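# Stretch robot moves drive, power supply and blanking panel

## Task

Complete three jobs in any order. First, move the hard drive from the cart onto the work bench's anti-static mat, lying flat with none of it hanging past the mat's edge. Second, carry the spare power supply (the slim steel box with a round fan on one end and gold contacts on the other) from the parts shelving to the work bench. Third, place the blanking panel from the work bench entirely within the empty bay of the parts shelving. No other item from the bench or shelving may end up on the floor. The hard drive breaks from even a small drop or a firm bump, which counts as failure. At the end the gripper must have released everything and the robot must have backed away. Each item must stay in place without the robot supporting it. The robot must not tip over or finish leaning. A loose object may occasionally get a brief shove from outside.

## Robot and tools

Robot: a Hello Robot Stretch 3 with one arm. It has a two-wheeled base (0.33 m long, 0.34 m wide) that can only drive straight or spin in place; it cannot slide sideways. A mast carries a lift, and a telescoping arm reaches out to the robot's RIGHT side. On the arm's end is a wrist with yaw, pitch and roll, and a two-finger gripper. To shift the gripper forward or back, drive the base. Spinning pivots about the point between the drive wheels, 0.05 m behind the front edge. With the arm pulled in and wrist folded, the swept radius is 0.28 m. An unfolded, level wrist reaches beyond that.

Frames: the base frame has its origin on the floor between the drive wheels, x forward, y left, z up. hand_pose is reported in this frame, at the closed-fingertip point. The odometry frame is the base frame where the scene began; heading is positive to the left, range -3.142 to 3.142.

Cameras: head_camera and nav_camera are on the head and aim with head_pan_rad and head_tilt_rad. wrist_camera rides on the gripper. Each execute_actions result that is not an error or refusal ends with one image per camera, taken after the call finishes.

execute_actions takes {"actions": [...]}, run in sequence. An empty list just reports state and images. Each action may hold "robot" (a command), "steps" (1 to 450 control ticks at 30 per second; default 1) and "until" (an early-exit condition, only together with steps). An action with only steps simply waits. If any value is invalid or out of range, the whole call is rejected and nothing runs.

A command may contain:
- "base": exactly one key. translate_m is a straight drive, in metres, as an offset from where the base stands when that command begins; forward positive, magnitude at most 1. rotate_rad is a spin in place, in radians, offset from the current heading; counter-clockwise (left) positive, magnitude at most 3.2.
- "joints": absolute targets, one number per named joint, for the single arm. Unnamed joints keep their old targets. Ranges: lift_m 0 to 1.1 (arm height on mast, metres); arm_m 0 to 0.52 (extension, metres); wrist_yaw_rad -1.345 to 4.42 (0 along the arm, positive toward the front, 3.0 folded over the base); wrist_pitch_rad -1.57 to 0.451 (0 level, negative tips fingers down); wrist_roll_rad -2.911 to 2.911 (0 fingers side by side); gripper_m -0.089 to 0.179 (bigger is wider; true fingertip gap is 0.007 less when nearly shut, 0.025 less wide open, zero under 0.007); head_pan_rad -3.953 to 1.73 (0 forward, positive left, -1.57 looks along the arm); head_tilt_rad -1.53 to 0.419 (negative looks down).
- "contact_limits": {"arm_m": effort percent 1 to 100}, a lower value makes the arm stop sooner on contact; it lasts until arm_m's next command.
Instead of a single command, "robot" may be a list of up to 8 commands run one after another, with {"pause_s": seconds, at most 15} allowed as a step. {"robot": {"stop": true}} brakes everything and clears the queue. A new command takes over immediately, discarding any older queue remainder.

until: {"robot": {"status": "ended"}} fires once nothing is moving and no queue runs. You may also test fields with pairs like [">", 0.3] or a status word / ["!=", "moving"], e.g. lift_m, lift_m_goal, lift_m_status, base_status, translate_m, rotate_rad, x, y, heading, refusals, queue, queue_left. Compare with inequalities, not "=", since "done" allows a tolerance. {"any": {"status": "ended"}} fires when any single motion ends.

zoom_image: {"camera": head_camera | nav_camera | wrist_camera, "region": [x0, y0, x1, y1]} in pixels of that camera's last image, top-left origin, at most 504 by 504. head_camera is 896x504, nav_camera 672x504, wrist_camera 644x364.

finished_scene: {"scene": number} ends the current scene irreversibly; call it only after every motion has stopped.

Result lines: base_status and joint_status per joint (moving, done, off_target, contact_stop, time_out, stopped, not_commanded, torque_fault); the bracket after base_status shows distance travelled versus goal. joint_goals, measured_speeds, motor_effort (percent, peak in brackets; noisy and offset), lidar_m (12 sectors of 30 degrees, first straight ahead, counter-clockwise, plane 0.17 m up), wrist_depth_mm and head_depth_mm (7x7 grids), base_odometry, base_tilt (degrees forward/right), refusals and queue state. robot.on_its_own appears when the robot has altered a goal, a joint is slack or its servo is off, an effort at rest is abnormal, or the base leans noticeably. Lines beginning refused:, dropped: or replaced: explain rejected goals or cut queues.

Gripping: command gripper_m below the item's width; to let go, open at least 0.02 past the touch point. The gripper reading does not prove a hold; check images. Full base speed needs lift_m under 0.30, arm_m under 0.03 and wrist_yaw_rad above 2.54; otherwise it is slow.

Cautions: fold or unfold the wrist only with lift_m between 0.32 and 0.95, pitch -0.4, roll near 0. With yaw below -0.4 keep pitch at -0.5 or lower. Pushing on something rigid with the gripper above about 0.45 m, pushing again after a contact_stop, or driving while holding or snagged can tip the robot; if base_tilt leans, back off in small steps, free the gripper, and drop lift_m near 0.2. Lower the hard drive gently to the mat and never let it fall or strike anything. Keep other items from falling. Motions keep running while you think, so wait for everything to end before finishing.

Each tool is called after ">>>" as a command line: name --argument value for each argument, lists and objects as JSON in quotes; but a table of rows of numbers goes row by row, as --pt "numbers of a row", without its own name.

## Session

>>> execute_actions --actions '[{"robot":{"joints":{"head_tilt_rad":-0.4}},"steps":100,"until":{"robot":{"status":"ended"}}}]'

Scene clock: 0.80 s.
robot.base_odometry: x=+0.000 y=+0.000 heading=+0.000 (m, m, rad; robot's odometry frame)
robot.turned_by_wheels: +0.000 (rad since the last result)
robot.turned_by_imu: +0.000 (rad since the last result)
robot.base_tilt: forward=+0.2 right=-0.6 (deg)
robot.lidar_m: 1.28 1.31 2.33 1.58 1.97 1.34 1.25 0.96 1.08 2.46 2.23 2.69
robot.head_depth_mm: 1133 2296 2504 2737 2312 1759 1425 / 1105 1184 1267 1367 1483 1608 1429 / 1094 1171 1251 1359 1460 1608 1434 / 1089 1159 1240 1333 1444 1589 1428 / 1079 1151 1233 1322 1436 1571 1437 / 1071 1140 1220 1313 1415 1539 1439 / 1063 1132 1206 1296 1403 1528 1444
robot.base_status: not_commanded
robot.joint_positions: lift_m=+0.524 arm_m=+0.000 wrist_yaw_rad=+2.927 wrist_pitch_rad=-0.487 wrist_roll_rad=+0.017 gripper_m=+0.037 head_pan_rad=+0.004 head_tilt_rad=-0.394
robot.joint_goals: lift_m=+0.524 arm_m=+0.000 wrist_yaw_rad=+2.927 wrist_pitch_rad=-0.487 wrist_roll_rad=+0.017 gripper_m=+0.037 head_pan_rad=+0.004 head_tilt_rad=-0.400
robot.joint_status: lift_m=not_commanded arm_m=not_commanded wrist_yaw_rad=not_commanded wrist_pitch_rad=not_commanded wrist_roll_rad=not_commanded gripper_m=not_commanded head_pan_rad=not_commanded head_tilt_rad=done
robot.measured_speeds: translate_m=+0.000 rotate_rad=+0.000 lift_m=+0.000 arm_m=+0.000 wrist_yaw_rad=+0.000 wrist_pitch_rad=+0.000 wrist_roll_rad=+0.000 head_pan_rad=+0.000 head_tilt_rad=+0.000
robot: refusals=0 queue=done queue_left=0
robot.motor_effort: left_wheel=+0(0) right_wheel=+1(1) lift_m=+37(38) arm_m=+0(1) wrist_yaw_rad=+1(0) wrist_pitch_rad=+4(4) wrist_roll_rad=+0(0) gripper_m=+1(1) head_pan_rad=-1(1) head_tilt_rad=-2(24) (%)
robot.hand_pose: x=+0.0247 y=+0.0654 z=+0.5219 quat_wxyz=(+0.244, +0.706, +0.094, +0.658) (m; robot's base frame)
robot.wrist_depth_mm: - - - - - - - / - - - - - - - / - - - - - - - / 905 - - - - - - / 786 820 883 865 927 954 981 / 699 705 - 765 796 810 843 / 623 627 659 674 674 704 722
pictures: head_camera (sideways: a quarter turn clockwise sets it upright), nav_camera (sideways: a quarter turn counterclockwise sets it upright), wrist_camera
camera_calibration (this result's frames):
head_camera: T_world_to_cam=[[-0.369232, 0.011058, -0.929272, 1.23503], [-0.0470763, 0.998423, 0.0305859, -0.0312638], [0.928144, 0.05504, -0.368129, 0.436247], [0, 0, 0, 1]] pos_world=[0.0496385, -0.00645349, 1.30923]
nav_camera: T_world_to_cam=[[0.33016, -0.0605691, 0.94198, -1.18795], [-0.0382153, -0.997979, -0.0507756, 0.121898], [0.943151, -0.0192341, -0.331807, 0.390541], [0, 0, 0, 1]] pos_world=[0.0285335, 0.0572097, 1.2548]
wrist_camera: T_world_to_cam=[[0.98848, -0.111691, 0.102139, -0.0726557], [0.00609794, -0.644909, -0.764235, 0.477766], [0.151228, 0.756054, -0.636799, 0.448469], [0, 0, 0, 1]] pos_world=[0.00108426, -0.0390656, 0.658131]
Images, in order (width x height): head_camera 896x504, nav_camera 672x504, wrist_camera 644x364.

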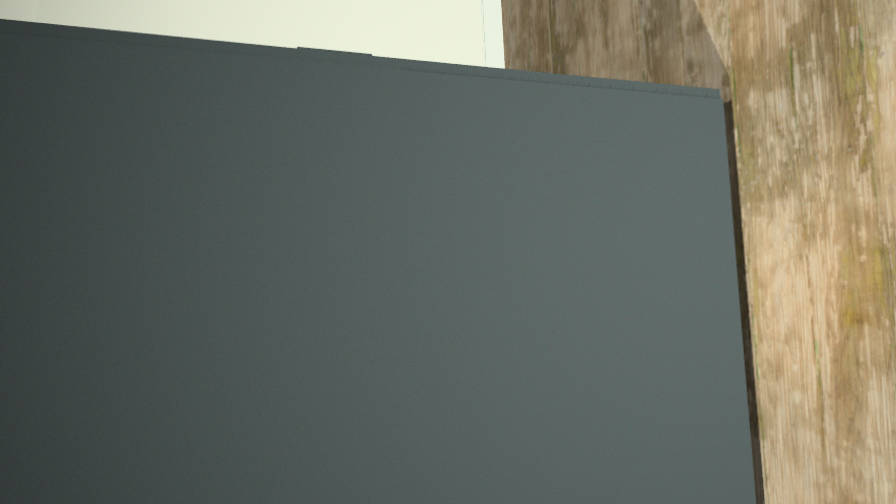

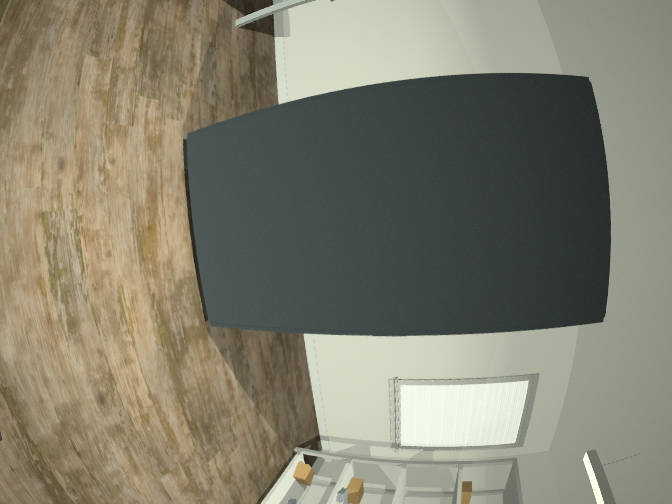

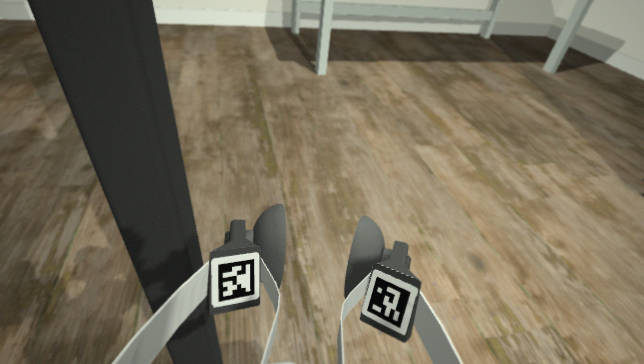

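>>> execute_actions --actions '[{"robot":{"joints":{"head_pan_rad":1.15,"head_tilt_rad":-0.35,"lift_m":0.28,"wrist_pitch_rad":-0.4}},"steps":200,"until":{"robot":{"head_pan_rad_status":"done"}}}]'

>>> execute_actions --actions '[{"robot":{"joints":{"head_pan_rad":-0.9,"head_tilt_rad":-0.1}},"steps":200,"until":{"robot":{"status":"ended"}}}]'

>>> execute_actions --actions '[{"robot":{"joints":{"head_pan_rad":-2.45,"head_tilt_rad":-0.65}},"steps":200,"until":{"robot":{"status":"ended"}}}]'

Scene clock: 6.73 s.
robot.base_odometry: x=+0.000 y=+0.000 heading=+0.000 (m, m, rad; robot's odometry frame)
robot.turned_by_wheels: +0.000 (rad since the last result)
robot.turned_by_imu: -0.001 (rad since the last result)
robot.base_tilt: forward=+0.0 right=-0.5 (deg)
robot.lidar_m: 1.29 1.31 2.33 1.58 1.97 1.35 1.25 0.96 1.08 2.45 2.23 2.70
robot.head_depth_mm: 2717 2934 3053 3029 2450 1840 1469 / 2561 2764 2870 3114 2454 1840 1467 / 2426 2572 2632 2915 2463 1848 1470 / 2300 2443 2535 2643 2480 1851 1483 / 2184 2312 2402 2012 2477 1847 1476 / 2076 2200 2289 1704 2254 1812 1488 / 1986 2079 2197 2251 2372 1864 1491
robot.base_status: not_commanded
robot.joint_positions: lift_m=+0.429 arm_m=+0.000 wrist_yaw_rad=+2.927 wrist_pitch_rad=-0.420 wrist_roll_rad=+0.017 gripper_m=+0.037 head_pan_rad=+1.143 head_tilt_rad=-0.359
robot.joint_goals: lift_m=+0.280 arm_m=+0.000 wrist_yaw_rad=+2.927 wrist_pitch_rad=-0.400 wrist_roll_rad=+0.017 gripper_m=+0.037 head_pan_rad=+1.150 head_tilt_rad=-0.350
robot.joint_status: lift_m=moving arm_m=not_commanded wrist_yaw_rad=not_commanded wrist_pitch_rad=moving wrist_roll_rad=not_commanded gripper_m=not_commanded head_pan_rad=done head_tilt_rad=done
robot.measured_speeds: translate_m=+0.000 rotate_rad=+0.000 lift_m=-0.110 arm_m=+0.000 wrist_yaw_rad=+0.000 wrist_pitch_rad=+0.000 wrist_roll_rad=+0.000 head_pan_rad=+0.000 head_tilt_rad=+0.000
robot: refusals=0 queue=running queue_left=0
robot.motor_effort: left_wheel=+0(0) right_wheel=+1(1) lift_m=+27(38) arm_m=-1(1) wrist_yaw_rad=+1(0) wrist_pitch_rad=+6(6) wrist_roll_rad=+0(0) gripper_m=+0(0) head_pan_rad=+2(28) head_tilt_rad=+5(11) (%)
robot.hand_pose: x=+0.0266 y=+0.0741 z=+0.4415 quat_wxyz=(+0.222, +0.709, +0.071, +0.666) (m; robot's base frame)
robot.wrist_depth_mm: - - - - - - - / - - - - - - - / - - - - - - - / 853 - 933 969 - - - / 729 - 795 808 866 896 900 / 627 618 - 682 732 747 759 / 547 568 579 586 594 635 654
pictures: head_camera (sideways: a quarter turn clockwise sets it upright), nav_camera (sideways: a quarter turn counterclockwise sets it upright), wrist_camera
camera_calibration (this result's frames):
head_camera: T_world_to_cam=[[-0.151096, -0.30056, -0.941719, 1.24994], [-0.926657, 0.374782, 0.029064, -0.0239184], [0.344204, 0.877042, -0.335144, 0.396883], [0, 0, 0, 1]] pos_world=[0.0300891, 0.0365636, 1.3108]
nav_camera: T_world_to_cam=[[0.179496, 0.243947, 0.953033, -1.20147], [0.890822, -0.451338, -0.0522503, 0.118153], [0.417393, 0.858361, -0.298327, 0.350175], [0, 0, 0, 1]] pos_world=[-0.0357556, 0.0458448, 1.25568]
wrist_camera: T_world_to_cam=[[0.986988, -0.118494, 0.108689, -0.0676886], [0.0172766, -0.593892, -0.804359, 0.435571], [0.159861, 0.795771, -0.584117, 0.363974], [0, 0, 0, 1]] pos_world=[0.00109737, -0.0389783, 0.570316]
Images, in order (width x height): head_camera 896x504, nav_camera 672x504, wrist_camera 644x364.

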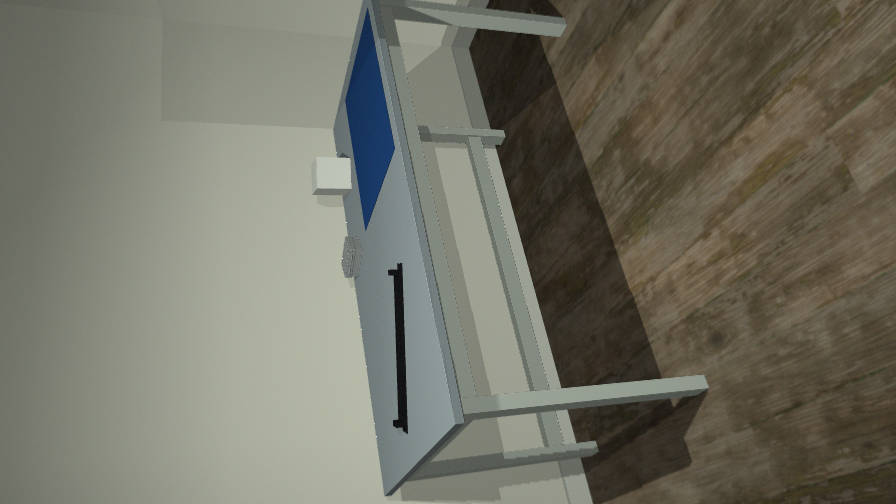

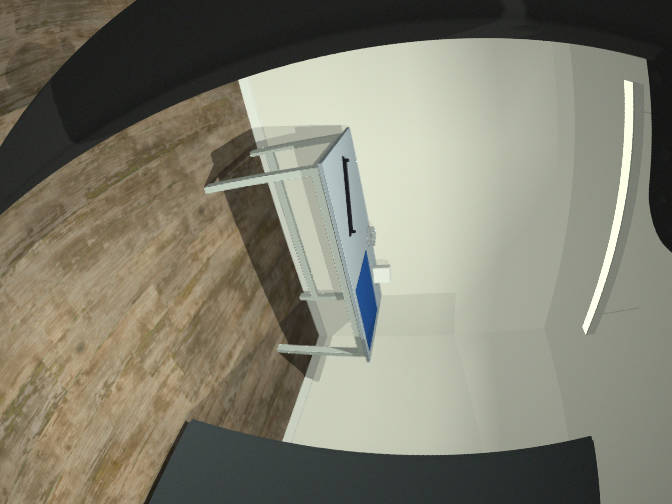

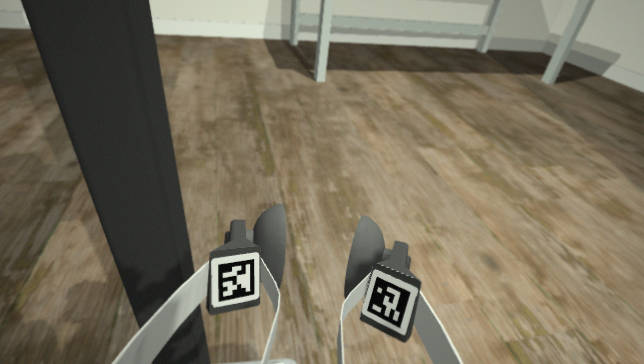

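Scene clock: 8.53 s.
robot.base_odometry: x=+0.000 y=+0.000 heading=+0.000 (m, m, rad; robot's odometry frame)
robot.turned_by_wheels: +0.000 (rad since the last result)
robot.turned_by_imu: +0.000 (rad since the last result)
robot.base_tilt: forward=+0.0 right=-0.5 (deg)
robot.lidar_m: 1.29 1.31 2.33 1.58 1.97 1.35 1.26 0.96 1.08 2.45 2.23 2.69
robot.head_depth_mm: 2267 2336 2363 2409 2431 2450 1936 / 2379 2445 2475 2526 2553 2567 1940 / 2444 2563 2581 2681 2674 2483 1945 / 2417 2735 2826 2865 2879 2540 1949 / 2417 2959 2985 3093 3116 2611 1950 / 2408 3114 3188 3270 3314 2705 1956 / 2405 2920 2973 2984 3052 2709 1955
robot.base_status: not_commanded
robot.joint_positions: lift_m=+0.280 arm_m=+0.000 wrist_yaw_rad=+2.927 wrist_pitch_rad=-0.419 wrist_roll_rad=+0.017 gripper_m=+0.037 head_pan_rad=-0.893 head_tilt_rad=-0.112
robot.joint_goals: lift_m=+0.280 arm_m=+0.000 wrist_yaw_rad=+2.927 wrist_pitch_rad=-0.400 wrist_roll_rad=+0.017 gripper_m=+0.037 head_pan_rad=-0.900 head_tilt_rad=-0.100
robot.joint_status: lift_m=done arm_m=not_commanded wrist_yaw_rad=not_commanded wrist_pitch_rad=done wrist_roll_rad=not_commanded gripper_m=not_commanded head_pan_rad=done head_tilt_rad=done
robot.measured_speeds: translate_m=+0.000 rotate_rad=+0.000 lift_m=+0.000 arm_m=+0.000 wrist_yaw_rad=+0.000 wrist_pitch_rad=+0.000 wrist_roll_rad=+0.000 head_pan_rad=+0.000 head_tilt_rad=+0.000
robot: refusals=0 queue=done queue_left=0
robot.motor_effort: left_wheel=+0(0) right_wheel=+1(1) lift_m=+29(29) arm_m=+0(1) wrist_yaw_rad=+0(0) wrist_pitch_rad=+6(5) wrist_roll_rad=+0(0) gripper_m=+0(0) head_pan_rad=-3(28) head_tilt_rad=+6(24) (%)
robot.hand_pose: x=+0.0266 y=+0.0742 z=+0.2927 quat_wxyz=(+0.222, +0.709, +0.070, +0.666) (m; robot's base frame)
robot.wrist_depth_mm: - - - - - - - / - - - - - - - / 789 - 870 949 984 - - / 622 - 686 693 765 815 859 / 526 - 580 593 623 645 671 / 467 - - 513 527 551 554 / - - - 442 437 464 482
pictures: head_camera (sideways: a quarter turn clockwise sets it upright), nav_camera (sideways: a quarter turn counterclockwise sets it upright), wrist_camera
camera_calibration (this result's frames):
head_camera: T_world_to_cam=[[-0.0501208, 0.0825048, -0.99533, 1.31943], [0.746748, 0.664877, 0.0175097, -0.0190912], [0.663216, -0.742383, -0.0949345, 0.0822801], [0, 0, 0, 1]] pos_world=[0.025818, -0.0350831, 1.32142]
nav_camera: T_world_to_cam=[[-0.0141945, -0.0813012, 0.996588, -1.25731], [-0.793955, -0.604943, -0.0606593, 0.139396], [0.60781, -0.792108, -0.0559626, 0.0335396], [0, 0, 0, 1]] pos_world=[0.0724415, 0.00867308, 1.26335]
wrist_camera: T_world_to_cam=[[0.986975, -0.118556, 0.108744, -0.0515285], [0.0173772, -0.593432, -0.804696, 0.315947], [0.159934, 0.796105, -0.583642, 0.276802], [0, 0, 0, 1]] pos_world=[0.00109705, -0.0389796, 0.421398]
Images, in order (width x height): head_camera 896x504, nav_camera 672x504, wrist_camera 644x364.

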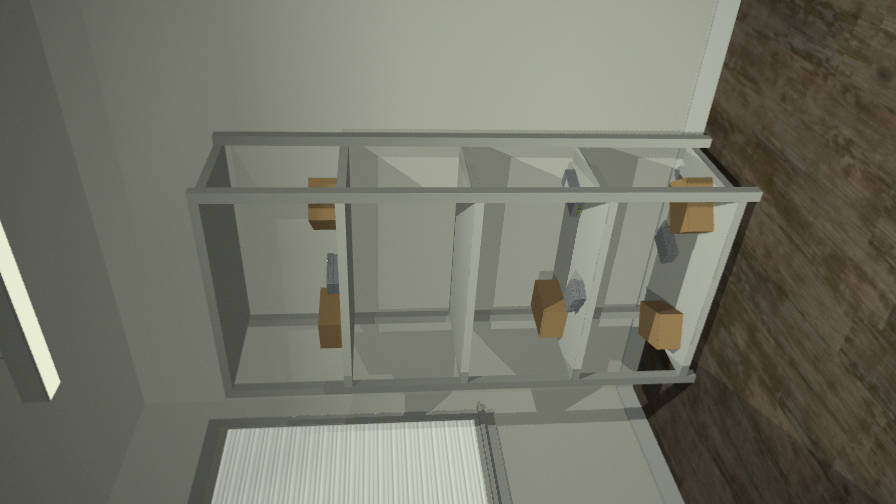

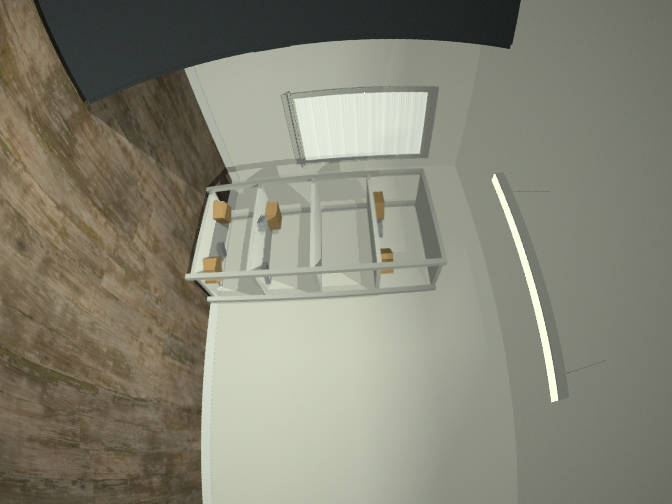

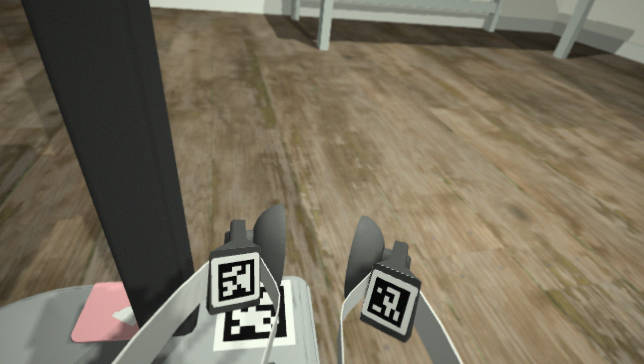

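Scene clock: 9.83 s.
robot.base_odometry: x=+0.000 y=+0.000 heading=+0.000 (m, m, rad; robot's odometry frame)
robot.turned_by_wheels: +0.000 (rad since the last result)
robot.turned_by_imu: +0.000 (rad since the last result)
robot.base_tilt: forward=+0.1 right=-0.8 (deg)
robot.lidar_m: 1.29 1.31 2.33 1.58 1.98 1.35 1.26 0.96 1.08 2.45 2.23 2.68
robot.head_depth_mm: 1089 1192 1313 1456 1610 1415 1221 / 1154 1261 1366 1550 1666 1424 1217 / 1227 1349 1369 1441 1586 1432 1224 / 1302 1441 1364 1444 1589 1429 1222 / 1384 1557 1384 1569 1649 1439 1226 / 1491 1689 1861 2094 1731 1439 1234 / 1608 1833 2141 2197 1739 1438 1235
robot.base_status: not_commanded
robot.joint_positions: lift_m=+0.280 arm_m=+0.000 wrist_yaw_rad=+2.927 wrist_pitch_rad=-0.419 wrist_roll_rad=+0.017 gripper_m=+0.037 head_pan_rad=-2.443 head_tilt_rad=-0.641
robot.joint_goals: lift_m=+0.280 arm_m=+0.000 wrist_yaw_rad=+2.927 wrist_pitch_rad=-0.400 wrist_roll_rad=+0.017 gripper_m=+0.037 head_pan_rad=-2.450 head_tilt_rad=-0.650
robot.joint_status: lift_m=done arm_m=not_commanded wrist_yaw_rad=not_commanded wrist_pitch_rad=done wrist_roll_rad=not_commanded gripper_m=not_commanded head_pan_rad=done head_tilt_rad=done
robot.measured_speeds: translate_m=+0.000 rotate_rad=+0.000 lift_m=+0.000 arm_m=+0.000 wrist_yaw_rad=+0.000 wrist_pitch_rad=+0.000 wrist_roll_rad=+0.000 head_pan_rad=+0.000 head_tilt_rad=+0.000
robot: refusals=0 queue=done queue_left=0
robot.motor_effort: left_wheel=+0(0) right_wheel=+1(1) lift_m=+28(29) arm_m=-1(1) wrist_yaw_rad=+0(0) wrist_pitch_rad=+6(5) wrist_roll_rad=+0(0) gripper_m=-1(0) head_pan_rad=-3(28) head_tilt_rad=-4(31) (%)
robot.hand_pose: x=+0.0266 y=+0.0742 z=+0.2927 quat_wxyz=(+0.222, +0.709, +0.070, +0.666) (m; robot's base frame)
robot.wrist_depth_mm: - - - - - - - / 949 - - - - - - / 791 - 850 933 979 - - / 626 - 699 722 764 796 845 / 533 - 587 597 623 641 663 / 475 - - 510 533 536 560 / - - - 438 441 460 478
pictures: head_camera (sideways: a quarter turn clockwise sets it upright), nav_camera (sideways: a quarter turn counterclockwise sets it upright), wrist_camera
camera_calibration (this result's frames):
head_camera: T_world_to_cam=[[0.456164, 0.366694, -0.810833, 1.07552], [0.668326, -0.742788, 0.04007, -0.0479636], [-0.587584, -0.56018, -0.583904, 0.726255], [0, 0, 0, 1]] pos_world=[-0.0318202, -0.0231789, 1.29805]
nav_camera: T_world_to_cam=[[-0.461109, -0.30641, 0.832761, -1.04065], [-0.600699, 0.798533, -0.0387983, 0.109721], [-0.653099, -0.51813, -0.552271, 0.687155], [0, 0, 0, 1]] pos_world=[0.0348367, -0.0504462, 1.25037]
wrist_camera: T_world_to_cam=[[0.986975, -0.118556, 0.108744, -0.0515285], [0.0173772, -0.593432, -0.804696, 0.315947], [0.159934, 0.796105, -0.583642, 0.276802], [0, 0, 0, 1]] pos_world=[0.00109705, -0.0389796, 0.421398]
Images, in order (width x height): head_camera 896x504, nav_camera 672x504, wrist_camera 644x364.

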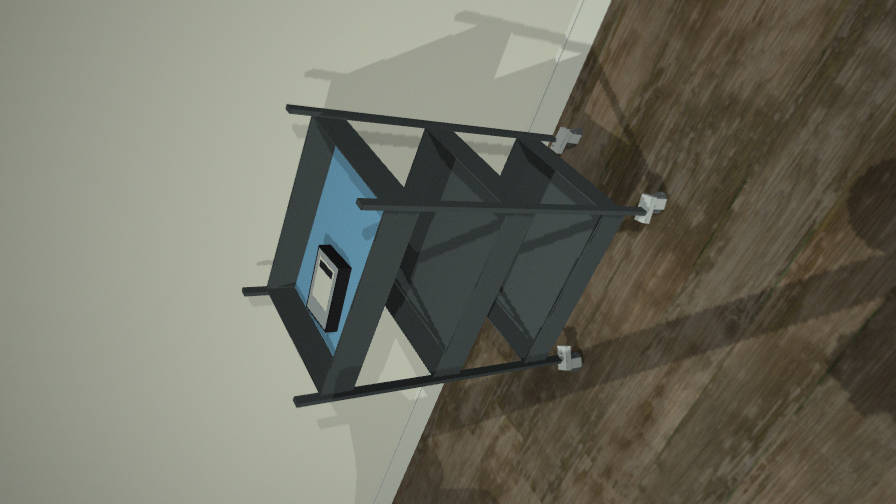

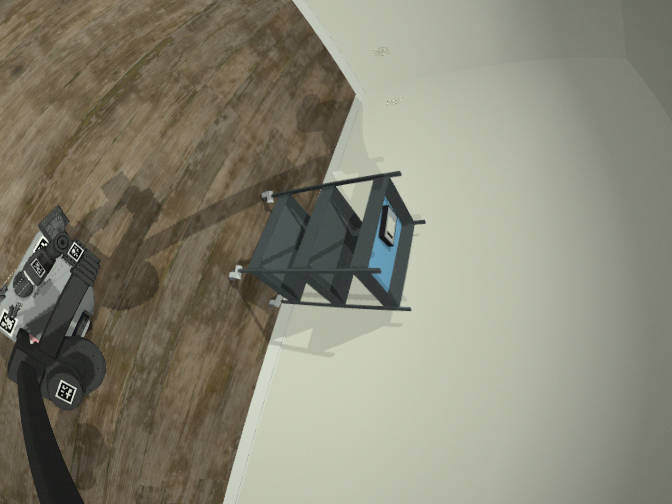

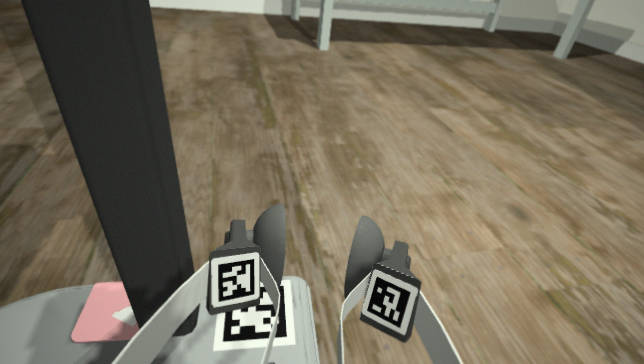

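>>> execute_actions --actions '[]'

Scene clock: 30.27 s.
robot.base_odometry: x=+0.000 y=+0.000 heading=+0.000 (m, m, rad; robot's odometry frame)
robot.turned_by_wheels: +0.000 (rad since the last result)
robot.turned_by_imu: +0.000 (rad since the last result)
robot.base_tilt: forward=+0.0 right=-0.5 (deg)
robot.lidar_m: 1.29 1.31 2.33 1.58 1.97 1.35 1.25 0.96 1.08 2.46 2.23 2.68
robot.head_depth_mm: 1089 1190 1313 1462 1609 1420 1216 / 1150 1269 1363 1553 1661 1424 1217 / 1222 1349 1372 1445 1593 1425 1220 / 1297 1442 1361 1444 1583 1435 1226 / 1384 1553 1382 1563 1649 1433 1233 / 1496 1684 1855 2073 1738 1434 1228 / 1617 1836 2137 2179 1743 1443 1231
robot.base_status: not_commanded
robot.joint_positions: lift_m=+0.280 arm_m=+0.000 wrist_yaw_rad=+2.927 wrist_pitch_rad=-0.419 wrist_roll_rad=+0.017 gripper_m=+0.037 head_pan_rad=-2.443 head_tilt_rad=-0.641
robot.joint_goals: lift_m=+0.280 arm_m=+0.000 wrist_yaw_rad=+2.927 wrist_pitch_rad=-0.400 wrist_roll_rad=+0.017 gripper_m=+0.037 head_pan_rad=-2.450 head_tilt_rad=-0.650
robot.joint_status: lift_m=done arm_m=not_commanded wrist_yaw_rad=not_commanded wrist_pitch_rad=done wrist_roll_rad=not_commanded gripper_m=not_commanded head_pan_rad=done head_tilt_rad=done
robot.measured_speeds: translate_m=+0.000 rotate_rad=+0.000 lift_m=+0.000 arm_m=+0.000 wrist_yaw_rad=+0.000 wrist_pitch_rad=+0.000 wrist_roll_rad=+0.000 head_pan_rad=+0.000 head_tilt_rad=+0.000
robot: refusals=0 queue=done queue_left=0
robot.motor_effort: left_wheel=+0(0) right_wheel=+1(1) lift_m=+28(29) arm_m=-1(1) wrist_yaw_rad=+0(1) wrist_pitch_rad=+5(6) wrist_roll_rad=+0(0) gripper_m=+0(0) head_pan_rad=-3(2) head_tilt_rad=-4(4) (%)
robot.hand_pose: x=+0.0266 y=+0.0742 z=+0.2927 quat_wxyz=(+0.222, +0.709, +0.070, +0.666) (m; robot's base frame)
robot.wrist_depth_mm: - - - - - - - / - - - - - - - / 769 - 847 928 975 - - / 626 - 695 720 771 793 840 / 530 - 581 598 619 649 670 / 476 - - 515 532 537 562 / - - - 441 439 460 478
pictures: head_camera (sideways: a quarter turn clockwise sets it upright), nav_camera (sideways: a quarter turn counterclockwise sets it upright), wrist_camera
camera_calibration (this result's frames):
head_camera: T_world_to_cam=[[0.456174, 0.366681, -0.810833, 1.07552], [0.668305, -0.742808, 0.04007, -0.0479635], [-0.5876, -0.560163, -0.583904, 0.726255], [0, 0, 0, 1]] pos_world=[-0.0318209, -0.0231777, 1.29805]
nav_camera: T_world_to_cam=[[-0.461118, -0.306396, 0.832761, -1.04065], [-0.600676, 0.79855, -0.0387983, 0.109721], [-0.653114, -0.518111, -0.552271, 0.687155], [0, 0, 0, 1]] pos_world=[0.0348352, -0.0504471, 1.25037]
wrist_camera: T_world_to_cam=[[0.986975, -0.118556, 0.108744, -0.0515285], [0.017377, -0.593432, -0.804696, 0.315947], [0.159934, 0.796105, -0.583642, 0.276802], [0, 0, 0, 1]] pos_world=[0.00109706, -0.0389796, 0.421398]
Images, in order (width x height): head_camera 896x504, nav_camera 672x504, wrist_camera 644x364.

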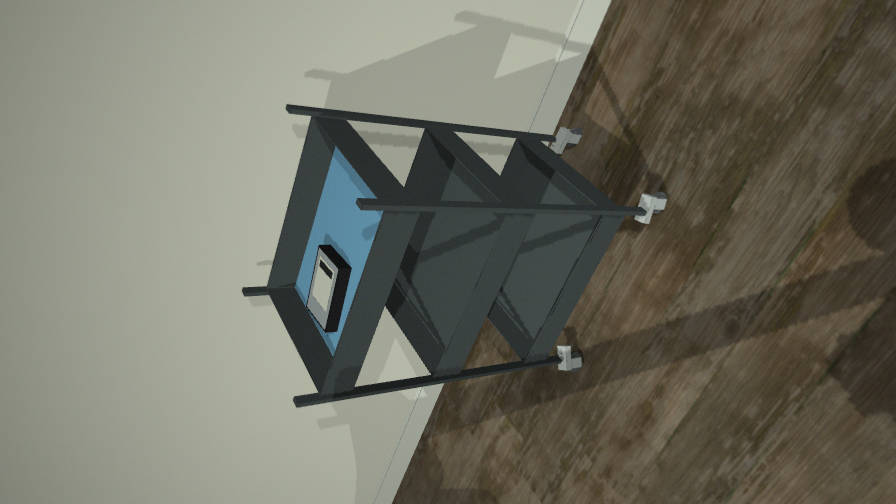

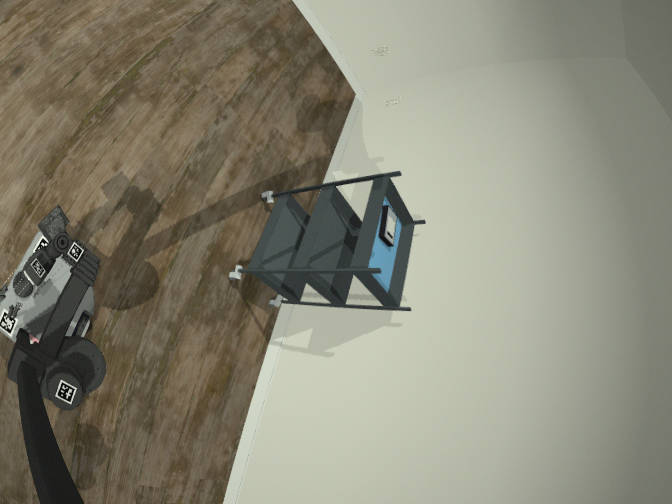

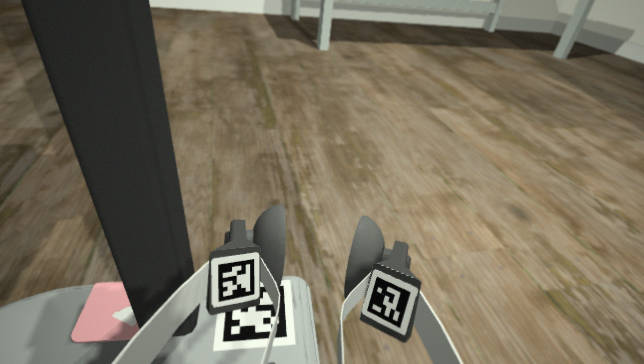

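>>> execute_actions --actions '[{"robot":[{"base":{"rotate_rad":-1.97},"joints":{"head_pan_rad":-1.57,"head_tilt_rad":-0.9}},{"base":{"translate_m":0.94}},{"base":{"rotate_rad":0.54}},{"joints":{"lift_m":0.93}},{"joints":{"wrist_yaw_rad":0.0,"gripper_m":0.16}},{"joints":{"lift_m":1.05,"wrist_pitch_rad":-1.57,"wrist_roll_rad":1.5}}],"steps":450,"until":{"robot":{"status":"ended"}}},{"steps":300,"until":{"robot":{"status":"ended"}}}]'

Scene clock: 56.33 s.
robot.base_odometry: x=-0.365 y=-0.866 heading=-1.430 (m, m, rad; robot's odometry frame)
robot.turned_by_wheels: -1.430 (rad since the last result)
robot.turned_by_imu: -1.430 (rad since the last result)
robot.base_tilt: forward=+0.0 right=-0.6 (deg)
robot.lidar_m: 1.64 1.71 1.90 1.78 1.83 2.50 2.70 1.10 0.39 0.39 0.84 1.18
robot.head_depth_mm: - - - - - 1123 1123 / - - - - - - 1121 / - - - - - - 1134 / 711 825 899 780 - 1201 1129 / 713 825 959 1099 1404 1241 1127 / 715 831 988 1212 1414 1264 1137 / 718 831 990 1225 1414 1271 1132
robot.base_status: done (rotate_rad +0.5398 of +0.5400)
robot.joint_positions: lift_m=+1.050 arm_m=+0.000 wrist_yaw_rad=+0.002 wrist_pitch_rad=-1.562 wrist_roll_rad=+1.495 gripper_m=+0.160 head_pan_rad=-1.577 head_tilt_rad=-0.889
robot.joint_goals: lift_m=+1.050 arm_m=+0.000 wrist_yaw_rad=+0.000 wrist_pitch_rad=-1.570 wrist_roll_rad=+1.500 gripper_m=+0.160 head_pan_rad=-1.570 head_tilt_rad=-0.900
robot.joint_status: lift_m=done arm_m=not_commanded wrist_yaw_rad=done wrist_pitch_rad=done wrist_roll_rad=done gripper_m=done head_pan_rad=done head_tilt_rad=done
robot.measured_speeds: translate_m=+0.000 rotate_rad=+0.000 lift_m=+0.000 arm_m=+0.000 wrist_yaw_rad=+0.000 wrist_pitch_rad=+0.000 wrist_roll_rad=+0.000 head_pan_rad=+0.000 head_tilt_rad=+0.000
robot: refusals=0 queue=done queue_left=0
robot.motor_effort: left_wheel=-3(10) right_wheel=+6(14) lift_m=+47(49) arm_m=-1(1) wrist_yaw_rad=-2(4) wrist_pitch_rad=-2(5) wrist_roll_rad=+2(6) gripper_m=+0(88) head_pan_rad=+1(27) head_tilt_rad=-5(24) (%)
robot.hand_pose: x=-0.0216 y=-0.1226 z=+0.9320 quat_wxyz=(+0.028, +0.027, -0.709, -0.704) (m; robot's base frame)
robot.wrist_depth_mm: 400 411 875 - - 995 984 / 419 685 918 - - - - / 430 695 986 - - - - / 442 681 - - - - - / 392 - - - - - - / - - - - - - - / - - - - - - -
pictures: head_camera (sideways: a quarter turn clockwise sets it upright), nav_camera (sideways: a quarter turn counterclockwise sets it upright), wrist_camera
camera_calibration (this result's frames):
head_camera: T_world_to_cam=[[0.017169, 0.76605, -0.642552, 0.858875], [0.998741, 0.0171581, 0.0471422, -0.0591722], [0.0471382, -0.642552, -0.764791, 0.957659], [0, 0, 0, 1]] pos_world=[-0.000790687, -0.0415801, 1.28707]
nav_camera: T_world_to_cam=[[-0.0663375, -0.737215, 0.672394, -0.834034], [-0.997422, 0.0674836, -0.024415, 0.0934057], [-0.0273765, -0.672279, -0.739791, 0.92726], [0, 0, 0, 1]] pos_world=[0.0632223, 0.00221167, 1.24906]
wrist_camera: T_world_to_cam=[[-0.230354, 0.971835, -0.0497398, 0.158339], [0.952061, 0.23565, 0.195062, -0.0954571], [0.201289, -0.00242217, -0.979529, 1.08623], [0, 0, 0, 1]] pos_world=[-0.0912906, -0.128754, 1.09049]
Images, in order (width x height): head_camera 896x504, nav_camera 672x504, wrist_camera 644x364.

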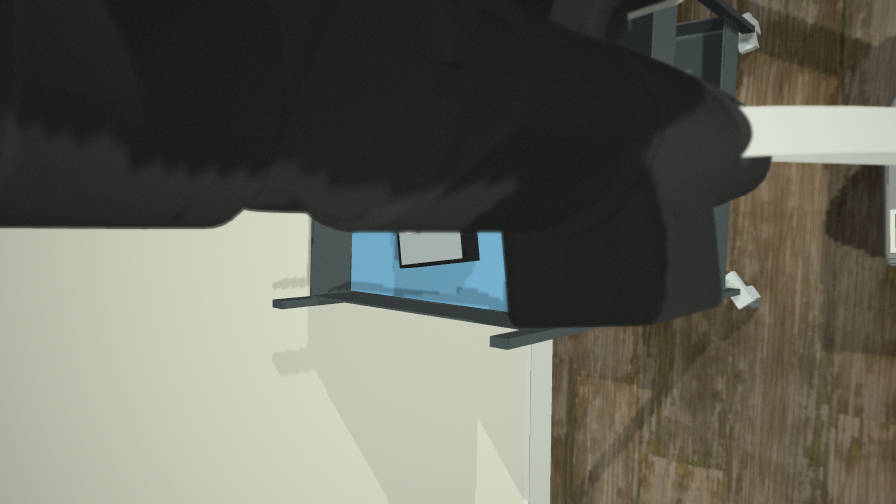

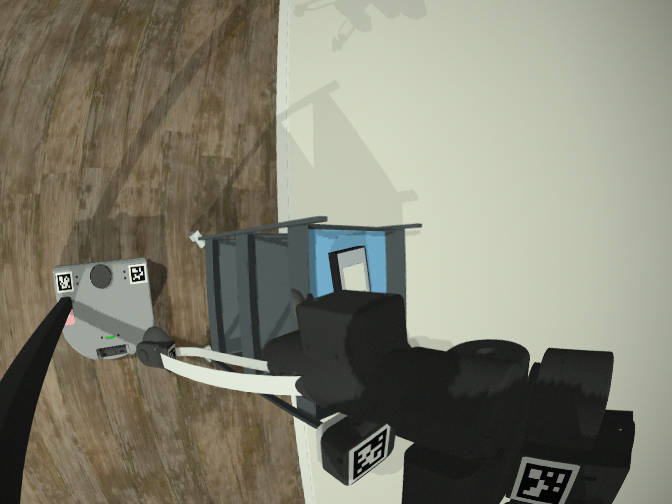

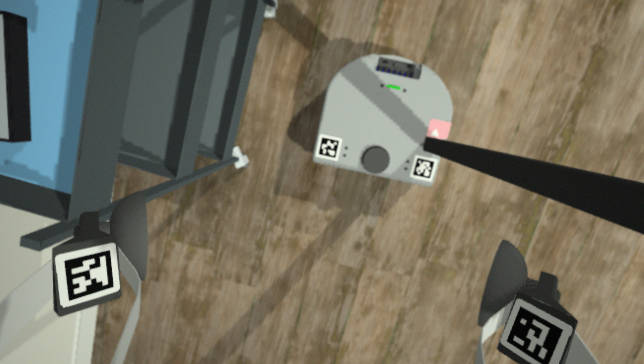

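>>> execute_actions --actions '[{"robot":{"joints":{"arm_m":0.43,"lift_m":0.95}},"steps":300,"until":{"robot":{"status":"ended"}}}]'

Scene clock: 64.40 s.
robot.base_odometry: x=-0.365 y=-0.866 heading=-1.430 (m, m, rad; robot's odometry frame)
robot.turned_by_wheels: +0.000 (rad since the last result)
robot.turned_by_imu: -0.001 (rad since the last result)
robot.base_tilt: forward=+0.0 right=-0.5 (deg)
robot.lidar_m: 1.63 1.71 1.90 1.78 1.83 2.51 2.70 1.10 0.40 0.39 0.84 1.19
robot.head_depth_mm: - 843 889 790 726 1122 1120 / 734 835 892 792 928 1127 1122 / - 849 894 762 932 1129 1133 / 712 851 894 779 932 1147 1129 / 714 827 956 1099 953 1242 1132 / 716 829 985 1219 1403 1264 1133 / 718 833 989 1221 1415 1269 1135
robot.base_status: done (rotate_rad +0.5398 of +0.5400)
robot.joint_positions: lift_m=+0.950 arm_m=+0.430 wrist_yaw_rad=+0.000 wrist_pitch_rad=-1.563 wrist_roll_rad=+1.497 gripper_m=+0.160 head_pan_rad=-1.577 head_tilt_rad=-0.889
robot.joint_goals: lift_m=+0.950 arm_m=+0.430 wrist_yaw_rad=+0.000 wrist_pitch_rad=-1.570 wrist_roll_rad=+1.500 gripper_m=+0.160 head_pan_rad=-1.570 head_tilt_rad=-0.900
robot.joint_status: lift_m=done arm_m=done wrist_yaw_rad=done wrist_pitch_rad=done wrist_roll_rad=done gripper_m=done head_pan_rad=done head_tilt_rad=done
robot.measured_speeds: translate_m=+0.000 rotate_rad=+0.000 lift_m=+0.000 arm_m=+0.000 wrist_yaw_rad=+0.000 wrist_pitch_rad=+0.000 wrist_roll_rad=+0.000 head_pan_rad=+0.000 head_tilt_rad=+0.000
robot: refusals=0 queue=done queue_left=0
robot.motor_effort: left_wheel=-3(3) right_wheel=+6(6) lift_m=+29(48) arm_m=+3(3) wrist_yaw_rad=-1(2) wrist_pitch_rad=-2(2) wrist_roll_rad=+2(2) gripper_m=+0(0) head_pan_rad=+2(2) head_tilt_rad=-5(4) (%)
robot.hand_pose: x=-0.0216 y=-0.5522 z=+0.8326 quat_wxyz=(+0.027, +0.026, -0.709, -0.704) (m; robot's base frame)
robot.wrist_depth_mm: 289 296 301 298 297 295 273 / 303 310 311 284 303 300 279 / 316 319 319 289 312 309 263 / 332 328 333 299 324 315 - / 336 338 339 309 336 323 - / - 522 314 341 338 337 - / 393 634 - - 313 310 -
pictures: head_camera (sideways: a quarter turn clockwise sets it upright), nav_camera (sideways: a quarter turn counterclockwise sets it upright), wrist_camera
camera_calibration (this result's frames):
head_camera: T_world_to_cam=[[0.0171689, 0.76605, -0.642552, 0.858876], [0.998741, 0.0171582, 0.0471422, -0.0591722], [0.0471383, -0.642552, -0.764791, 0.957659], [0, 0, 0, 1]] pos_world=[-0.000790682, -0.0415801, 1.28707]
nav_camera: T_world_to_cam=[[-0.0663374, -0.737215, 0.672394, -0.834034], [-0.997422, 0.0674835, -0.024415, 0.0934057], [-0.0273764, -0.67228, -0.739791, 0.92726], [0, 0, 0, 1]] pos_world=[0.0632223, 0.00221167, 1.24906]
wrist_camera: T_world_to_cam=[[-0.22726, 0.972611, -0.0487942, 0.570573], [0.952803, 0.23243, 0.195301, 0.0231542], [0.201293, -0.00210714, -0.979529, 0.98805], [0, 0, 0, 1]] pos_world=[-0.0912807, -0.558245, 0.991142]
Images, in order (width x height): head_camera 896x504, nav_camera 672x504, wrist_camera 644x364.

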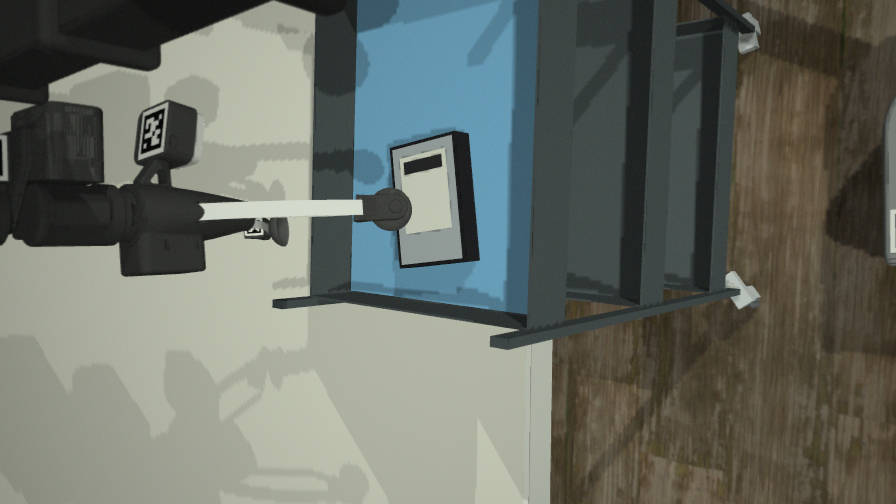

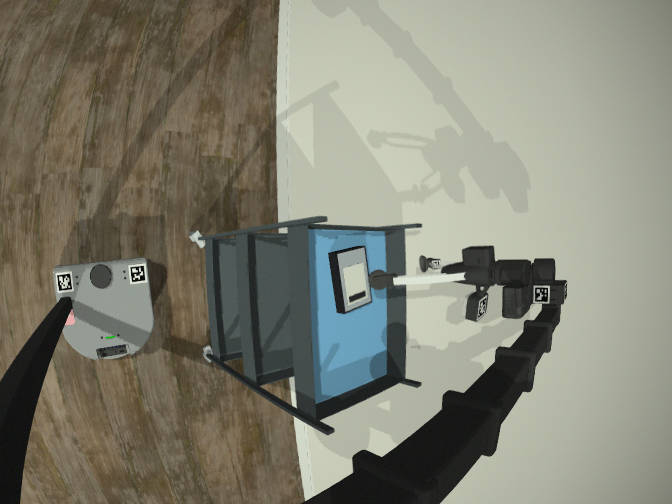

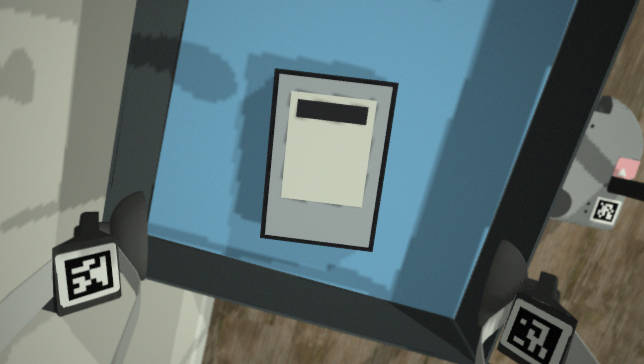

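>>> execute_actions --actions '[{"robot":{"base":{"translate_m":-0.03},"joints":{"arm_m":0.434,"lift_m":0.85}},"steps":300,"until":{"robot":{"status":"ended"}}}]'

Scene clock: 76.00 s.
robot.base_odometry: x=-0.369 y=-0.836 heading=-1.430 (m, m, rad; robot's odometry frame)
robot.turned_by_wheels: +0.000 (rad since the last result)
robot.turned_by_imu: +0.000 (rad since the last result)
robot.base_tilt: forward=+0.0 right=-0.5 (deg)
robot.lidar_m: 1.66 1.75 1.92 1.77 1.82 2.48 2.67 1.10 0.39 0.38 0.40 1.18
robot.head_depth_mm: 702 795 - - 826 1114 1123 / 681 - 873 793 925 1125 1121 / 682 - 880 769 930 1128 1132 / 709 820 888 762 932 1145 1127 / 712 823 907 797 797 1203 1131 / 714 827 984 1212 1407 1264 1130 / 717 831 987 1222 1416 1268 1132
robot.base_status: done (translate_m -0.0300 of -0.0300)
robot.joint_positions: lift_m=+0.850 arm_m=+0.434 wrist_yaw_rad=+0.000 wrist_pitch_rad=-1.564 wrist_roll_rad=+1.497 gripper_m=+0.160 head_pan_rad=-1.577 head_tilt_rad=-0.889
robot.joint_goals: lift_m=+0.850 arm_m=+0.434 wrist_yaw_rad=+0.000 wrist_pitch_rad=-1.570 wrist_roll_rad=+1.500 gripper_m=+0.160 head_pan_rad=-1.570 head_tilt_rad=-0.900
robot.joint_status: lift_m=done arm_m=done wrist_yaw_rad=done wrist_pitch_rad=done wrist_roll_rad=done gripper_m=done head_pan_rad=done head_tilt_rad=done
robot.measured_speeds: translate_m=+0.000 rotate_rad=+0.000 lift_m=+0.000 arm_m=+0.000 wrist_yaw_rad=+0.000 wrist_pitch_rad=+0.000 wrist_roll_rad=+0.000 head_pan_rad=+0.000 head_tilt_rad=+0.000
robot: refusals=0 queue=done queue_left=0
robot.motor_effort: left_wheel=-3(7) right_wheel=+5(9) lift_m=+29(30) arm_m=+3(4) wrist_yaw_rad=+0(0) wrist_pitch_rad=-2(2) wrist_roll_rad=+1(2) gripper_m=+0(0) head_pan_rad=+2(2) head_tilt_rad=-5(5) (%)
robot.hand_pose: x=-0.0216 y=-0.5562 z=+0.7326 quat_wxyz=(+0.027, +0.026, -0.709, -0.704) (m; robot's base frame)
robot.wrist_depth_mm: 177 206 207 204 202 202 200 / 186 214 213 210 208 207 205 / 197 222 217 191 211 210 209 / 209 228 223 196 196 219 215 / 209 233 229 201 225 223 214 / - 243 212 209 231 231 201 / 227 247 246 214 240 242 185
pictures: head_camera (sideways: a quarter turn clockwise sets it upright), nav_camera (sideways: a quarter turn counterclockwise sets it upright), wrist_camera
camera_calibration (this result's frames):
head_camera: T_world_to_cam=[[0.0171689, 0.76605, -0.642552, 0.858876], [0.998741, 0.0171582, 0.0471422, -0.0591722], [0.0471383, -0.642552, -0.764791, 0.957659], [0, 0, 0, 1]] pos_world=[-0.000790682, -0.0415801, 1.28707]
nav_camera: T_world_to_cam=[[-0.0663374, -0.737215, 0.672394, -0.834034], [-0.997422, 0.0674835, -0.024415, 0.0934058], [-0.0273764, -0.67228, -0.739791, 0.92726], [0, 0, 0, 1]] pos_world=[0.0632223, 0.00221167, 1.24906]
wrist_camera: T_world_to_cam=[[-0.22726, 0.972619, -0.0486279, 0.569428], [0.952803, 0.232396, 0.195341, 0.043556], [0.201293, -0.00193974, -0.979529, 0.890186], [0, 0, 0, 1]] pos_world=[-0.0912807, -0.562232, 0.891145]
Images, in order (width x height): head_camera 896x504, nav_camera 672x504, wrist_camera 644x364.

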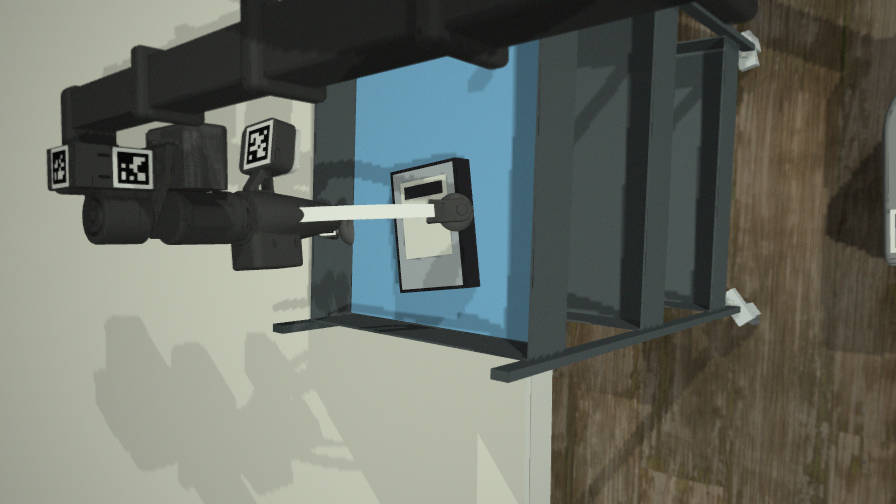

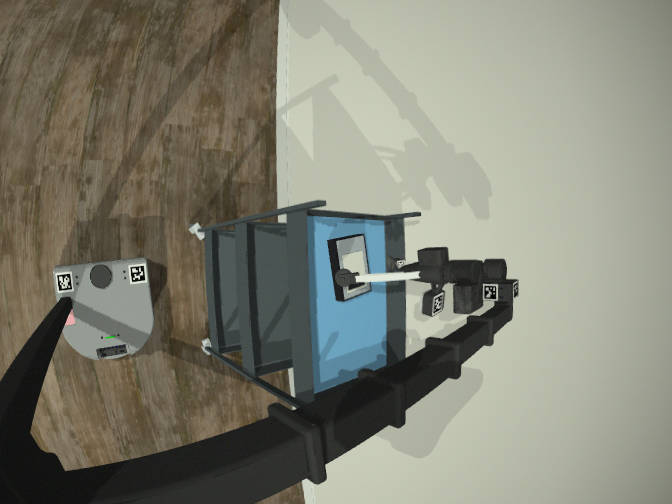

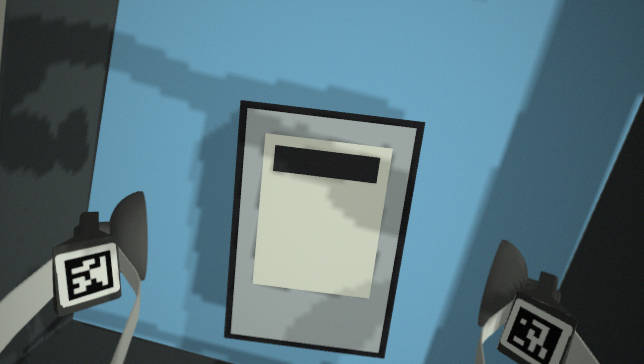

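>>> execute_actions --actions '[{"robot":[{"joints":{"lift_m":0.815,"gripper_m":0.14}},{"joints":{"lift_m":0.803}}],"steps":300,"until":{"robot":{"status":"ended"}}}]'

Scene clock: 84.00 s.
robot.base_odometry: x=-0.369 y=-0.836 heading=-1.430 (m, m, rad; robot's odometry frame)
robot.turned_by_wheels: +0.000 (rad since the last result)
robot.turned_by_imu: -0.001 (rad since the last result)
robot.base_tilt: forward=+0.1 right=-0.5 (deg)
robot.lidar_m: 1.66 1.74 1.92 1.77 1.82 2.48 2.68 1.10 0.39 0.38 0.40 1.18
robot.head_depth_mm: 704 812 893 - - 1116 1112 / 706 - 891 791 929 1126 1124 / 707 - 879 769 930 1128 1129 / 709 820 898 763 934 1150 1128 / 711 824 905 800 797 1208 1129 / 715 826 986 1211 1410 1267 1131 / 718 830 990 1222 1414 1267 1135
robot.base_status: done (translate_m -0.0300 of -0.0300)
robot.joint_positions: lift_m=+0.803 arm_m=+0.434 wrist_yaw_rad=+0.000 wrist_pitch_rad=-1.564 wrist_roll_rad=+1.497 gripper_m=+0.140 head_pan_rad=-1.577 head_tilt_rad=-0.889
robot.joint_goals: lift_m=+0.803 arm_m=+0.434 wrist_yaw_rad=+0.000 wrist_pitch_rad=-1.570 wrist_roll_rad=+1.500 gripper_m=+0.140 head_pan_rad=-1.570 head_tilt_rad=-0.900
robot.joint_status: lift_m=done arm_m=done wrist_yaw_rad=done wrist_pitch_rad=done wrist_roll_rad=done gripper_m=done head_pan_rad=done head_tilt_rad=done
robot.measured_speeds: translate_m=+0.000 rotate_rad=+0.000 lift_m=+0.000 arm_m=+0.000 wrist_yaw_rad=+0.000 wrist_pitch_rad=+0.000 wrist_roll_rad=+0.000 head_pan_rad=+0.000 head_tilt_rad=+0.000
robot: refusals=0 queue=done queue_left=0
robot.motor_effort: left_wheel=-2(3) right_wheel=+5(5) lift_m=+30(31) arm_m=+4(4) wrist_yaw_rad=+0(0) wrist_pitch_rad=-2(2) wrist_roll_rad=+1(2) gripper_m=+0(80) head_pan_rad=+2(1) head_tilt_rad=-5(5) (%)
robot.hand_pose: x=-0.0216 y=-0.5562 z=+0.6856 quat_wxyz=(+0.027, +0.026, -0.709, -0.704) (m; robot's base frame)
robot.wrist_depth_mm: 165 163 162 160 159 157 156 / 170 168 165 164 163 162 160 / 174 173 145 143 143 166 165 / 179 179 149 147 145 171 169 / 184 183 154 151 151 175 173 / - 190 159 157 157 180 178 / 198 197 164 161 161 - 182
pictures: head_camera (sideways: a quarter turn clockwise sets it upright), nav_camera (sideways: a quarter turn counterclockwise sets it upright), wrist_camera
camera_calibration (this result's frames):
head_camera: T_world_to_cam=[[0.0171689, 0.76605, -0.642552, 0.858875], [0.998741, 0.0171582, 0.0471422, -0.0591722], [0.0471383, -0.642552, -0.764791, 0.957659], [0, 0, 0, 1]] pos_world=[-0.000790682, -0.0415801, 1.28707]
nav_camera: T_world_to_cam=[[-0.0663374, -0.737215, 0.672394, -0.834034], [-0.997422, 0.0674835, -0.024415, 0.0934057], [-0.0273764, -0.672279, -0.739791, 0.92726], [0, 0, 0, 1]] pos_world=[0.0632223, 0.00221168, 1.24906]
wrist_camera: T_world_to_cam=[[-0.22726, 0.972619, -0.048628, 0.567143], [0.952803, 0.232396, 0.195341, 0.052737], [0.201293, -0.00193988, -0.979529, 0.84415], [0, 0, 0, 1]] pos_world=[-0.0912807, -0.562233, 0.844146]
Images, in order (width x height): head_camera 896x504, nav_camera 672x504, wrist_camera 644x364.

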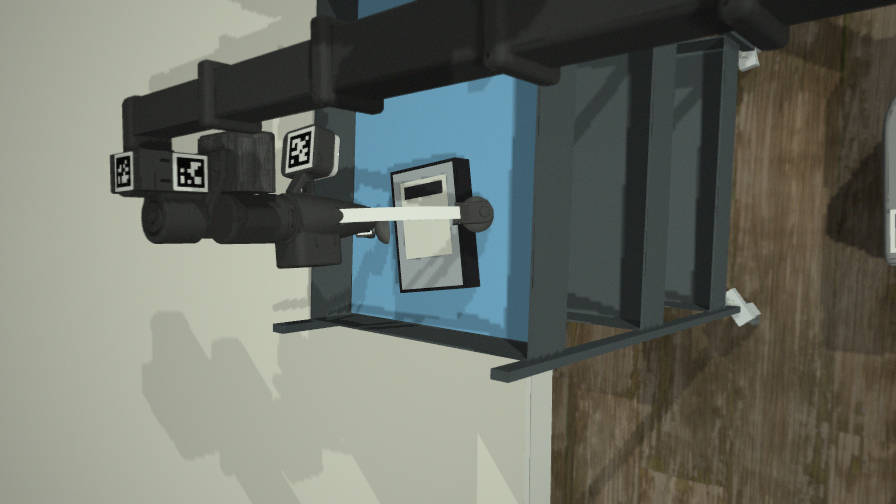

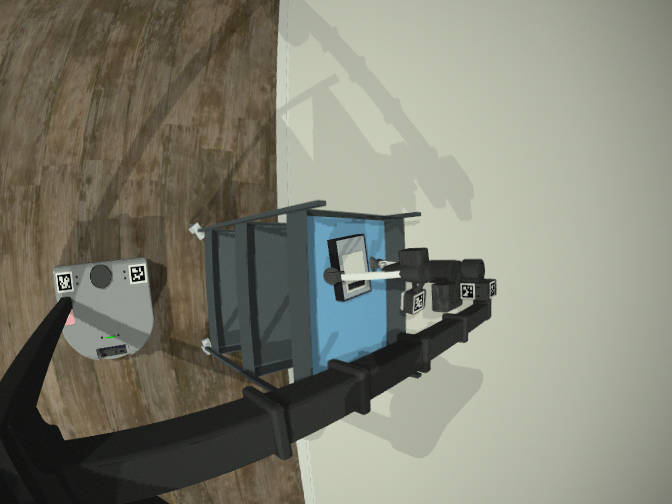

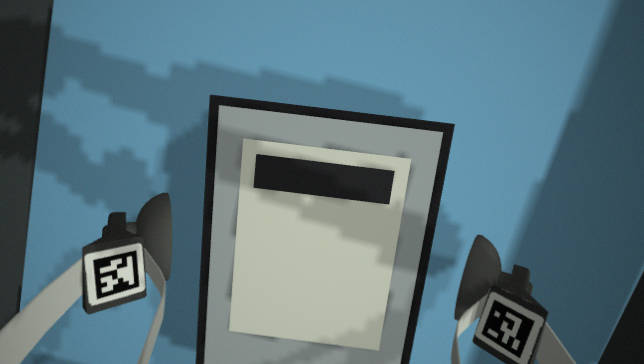

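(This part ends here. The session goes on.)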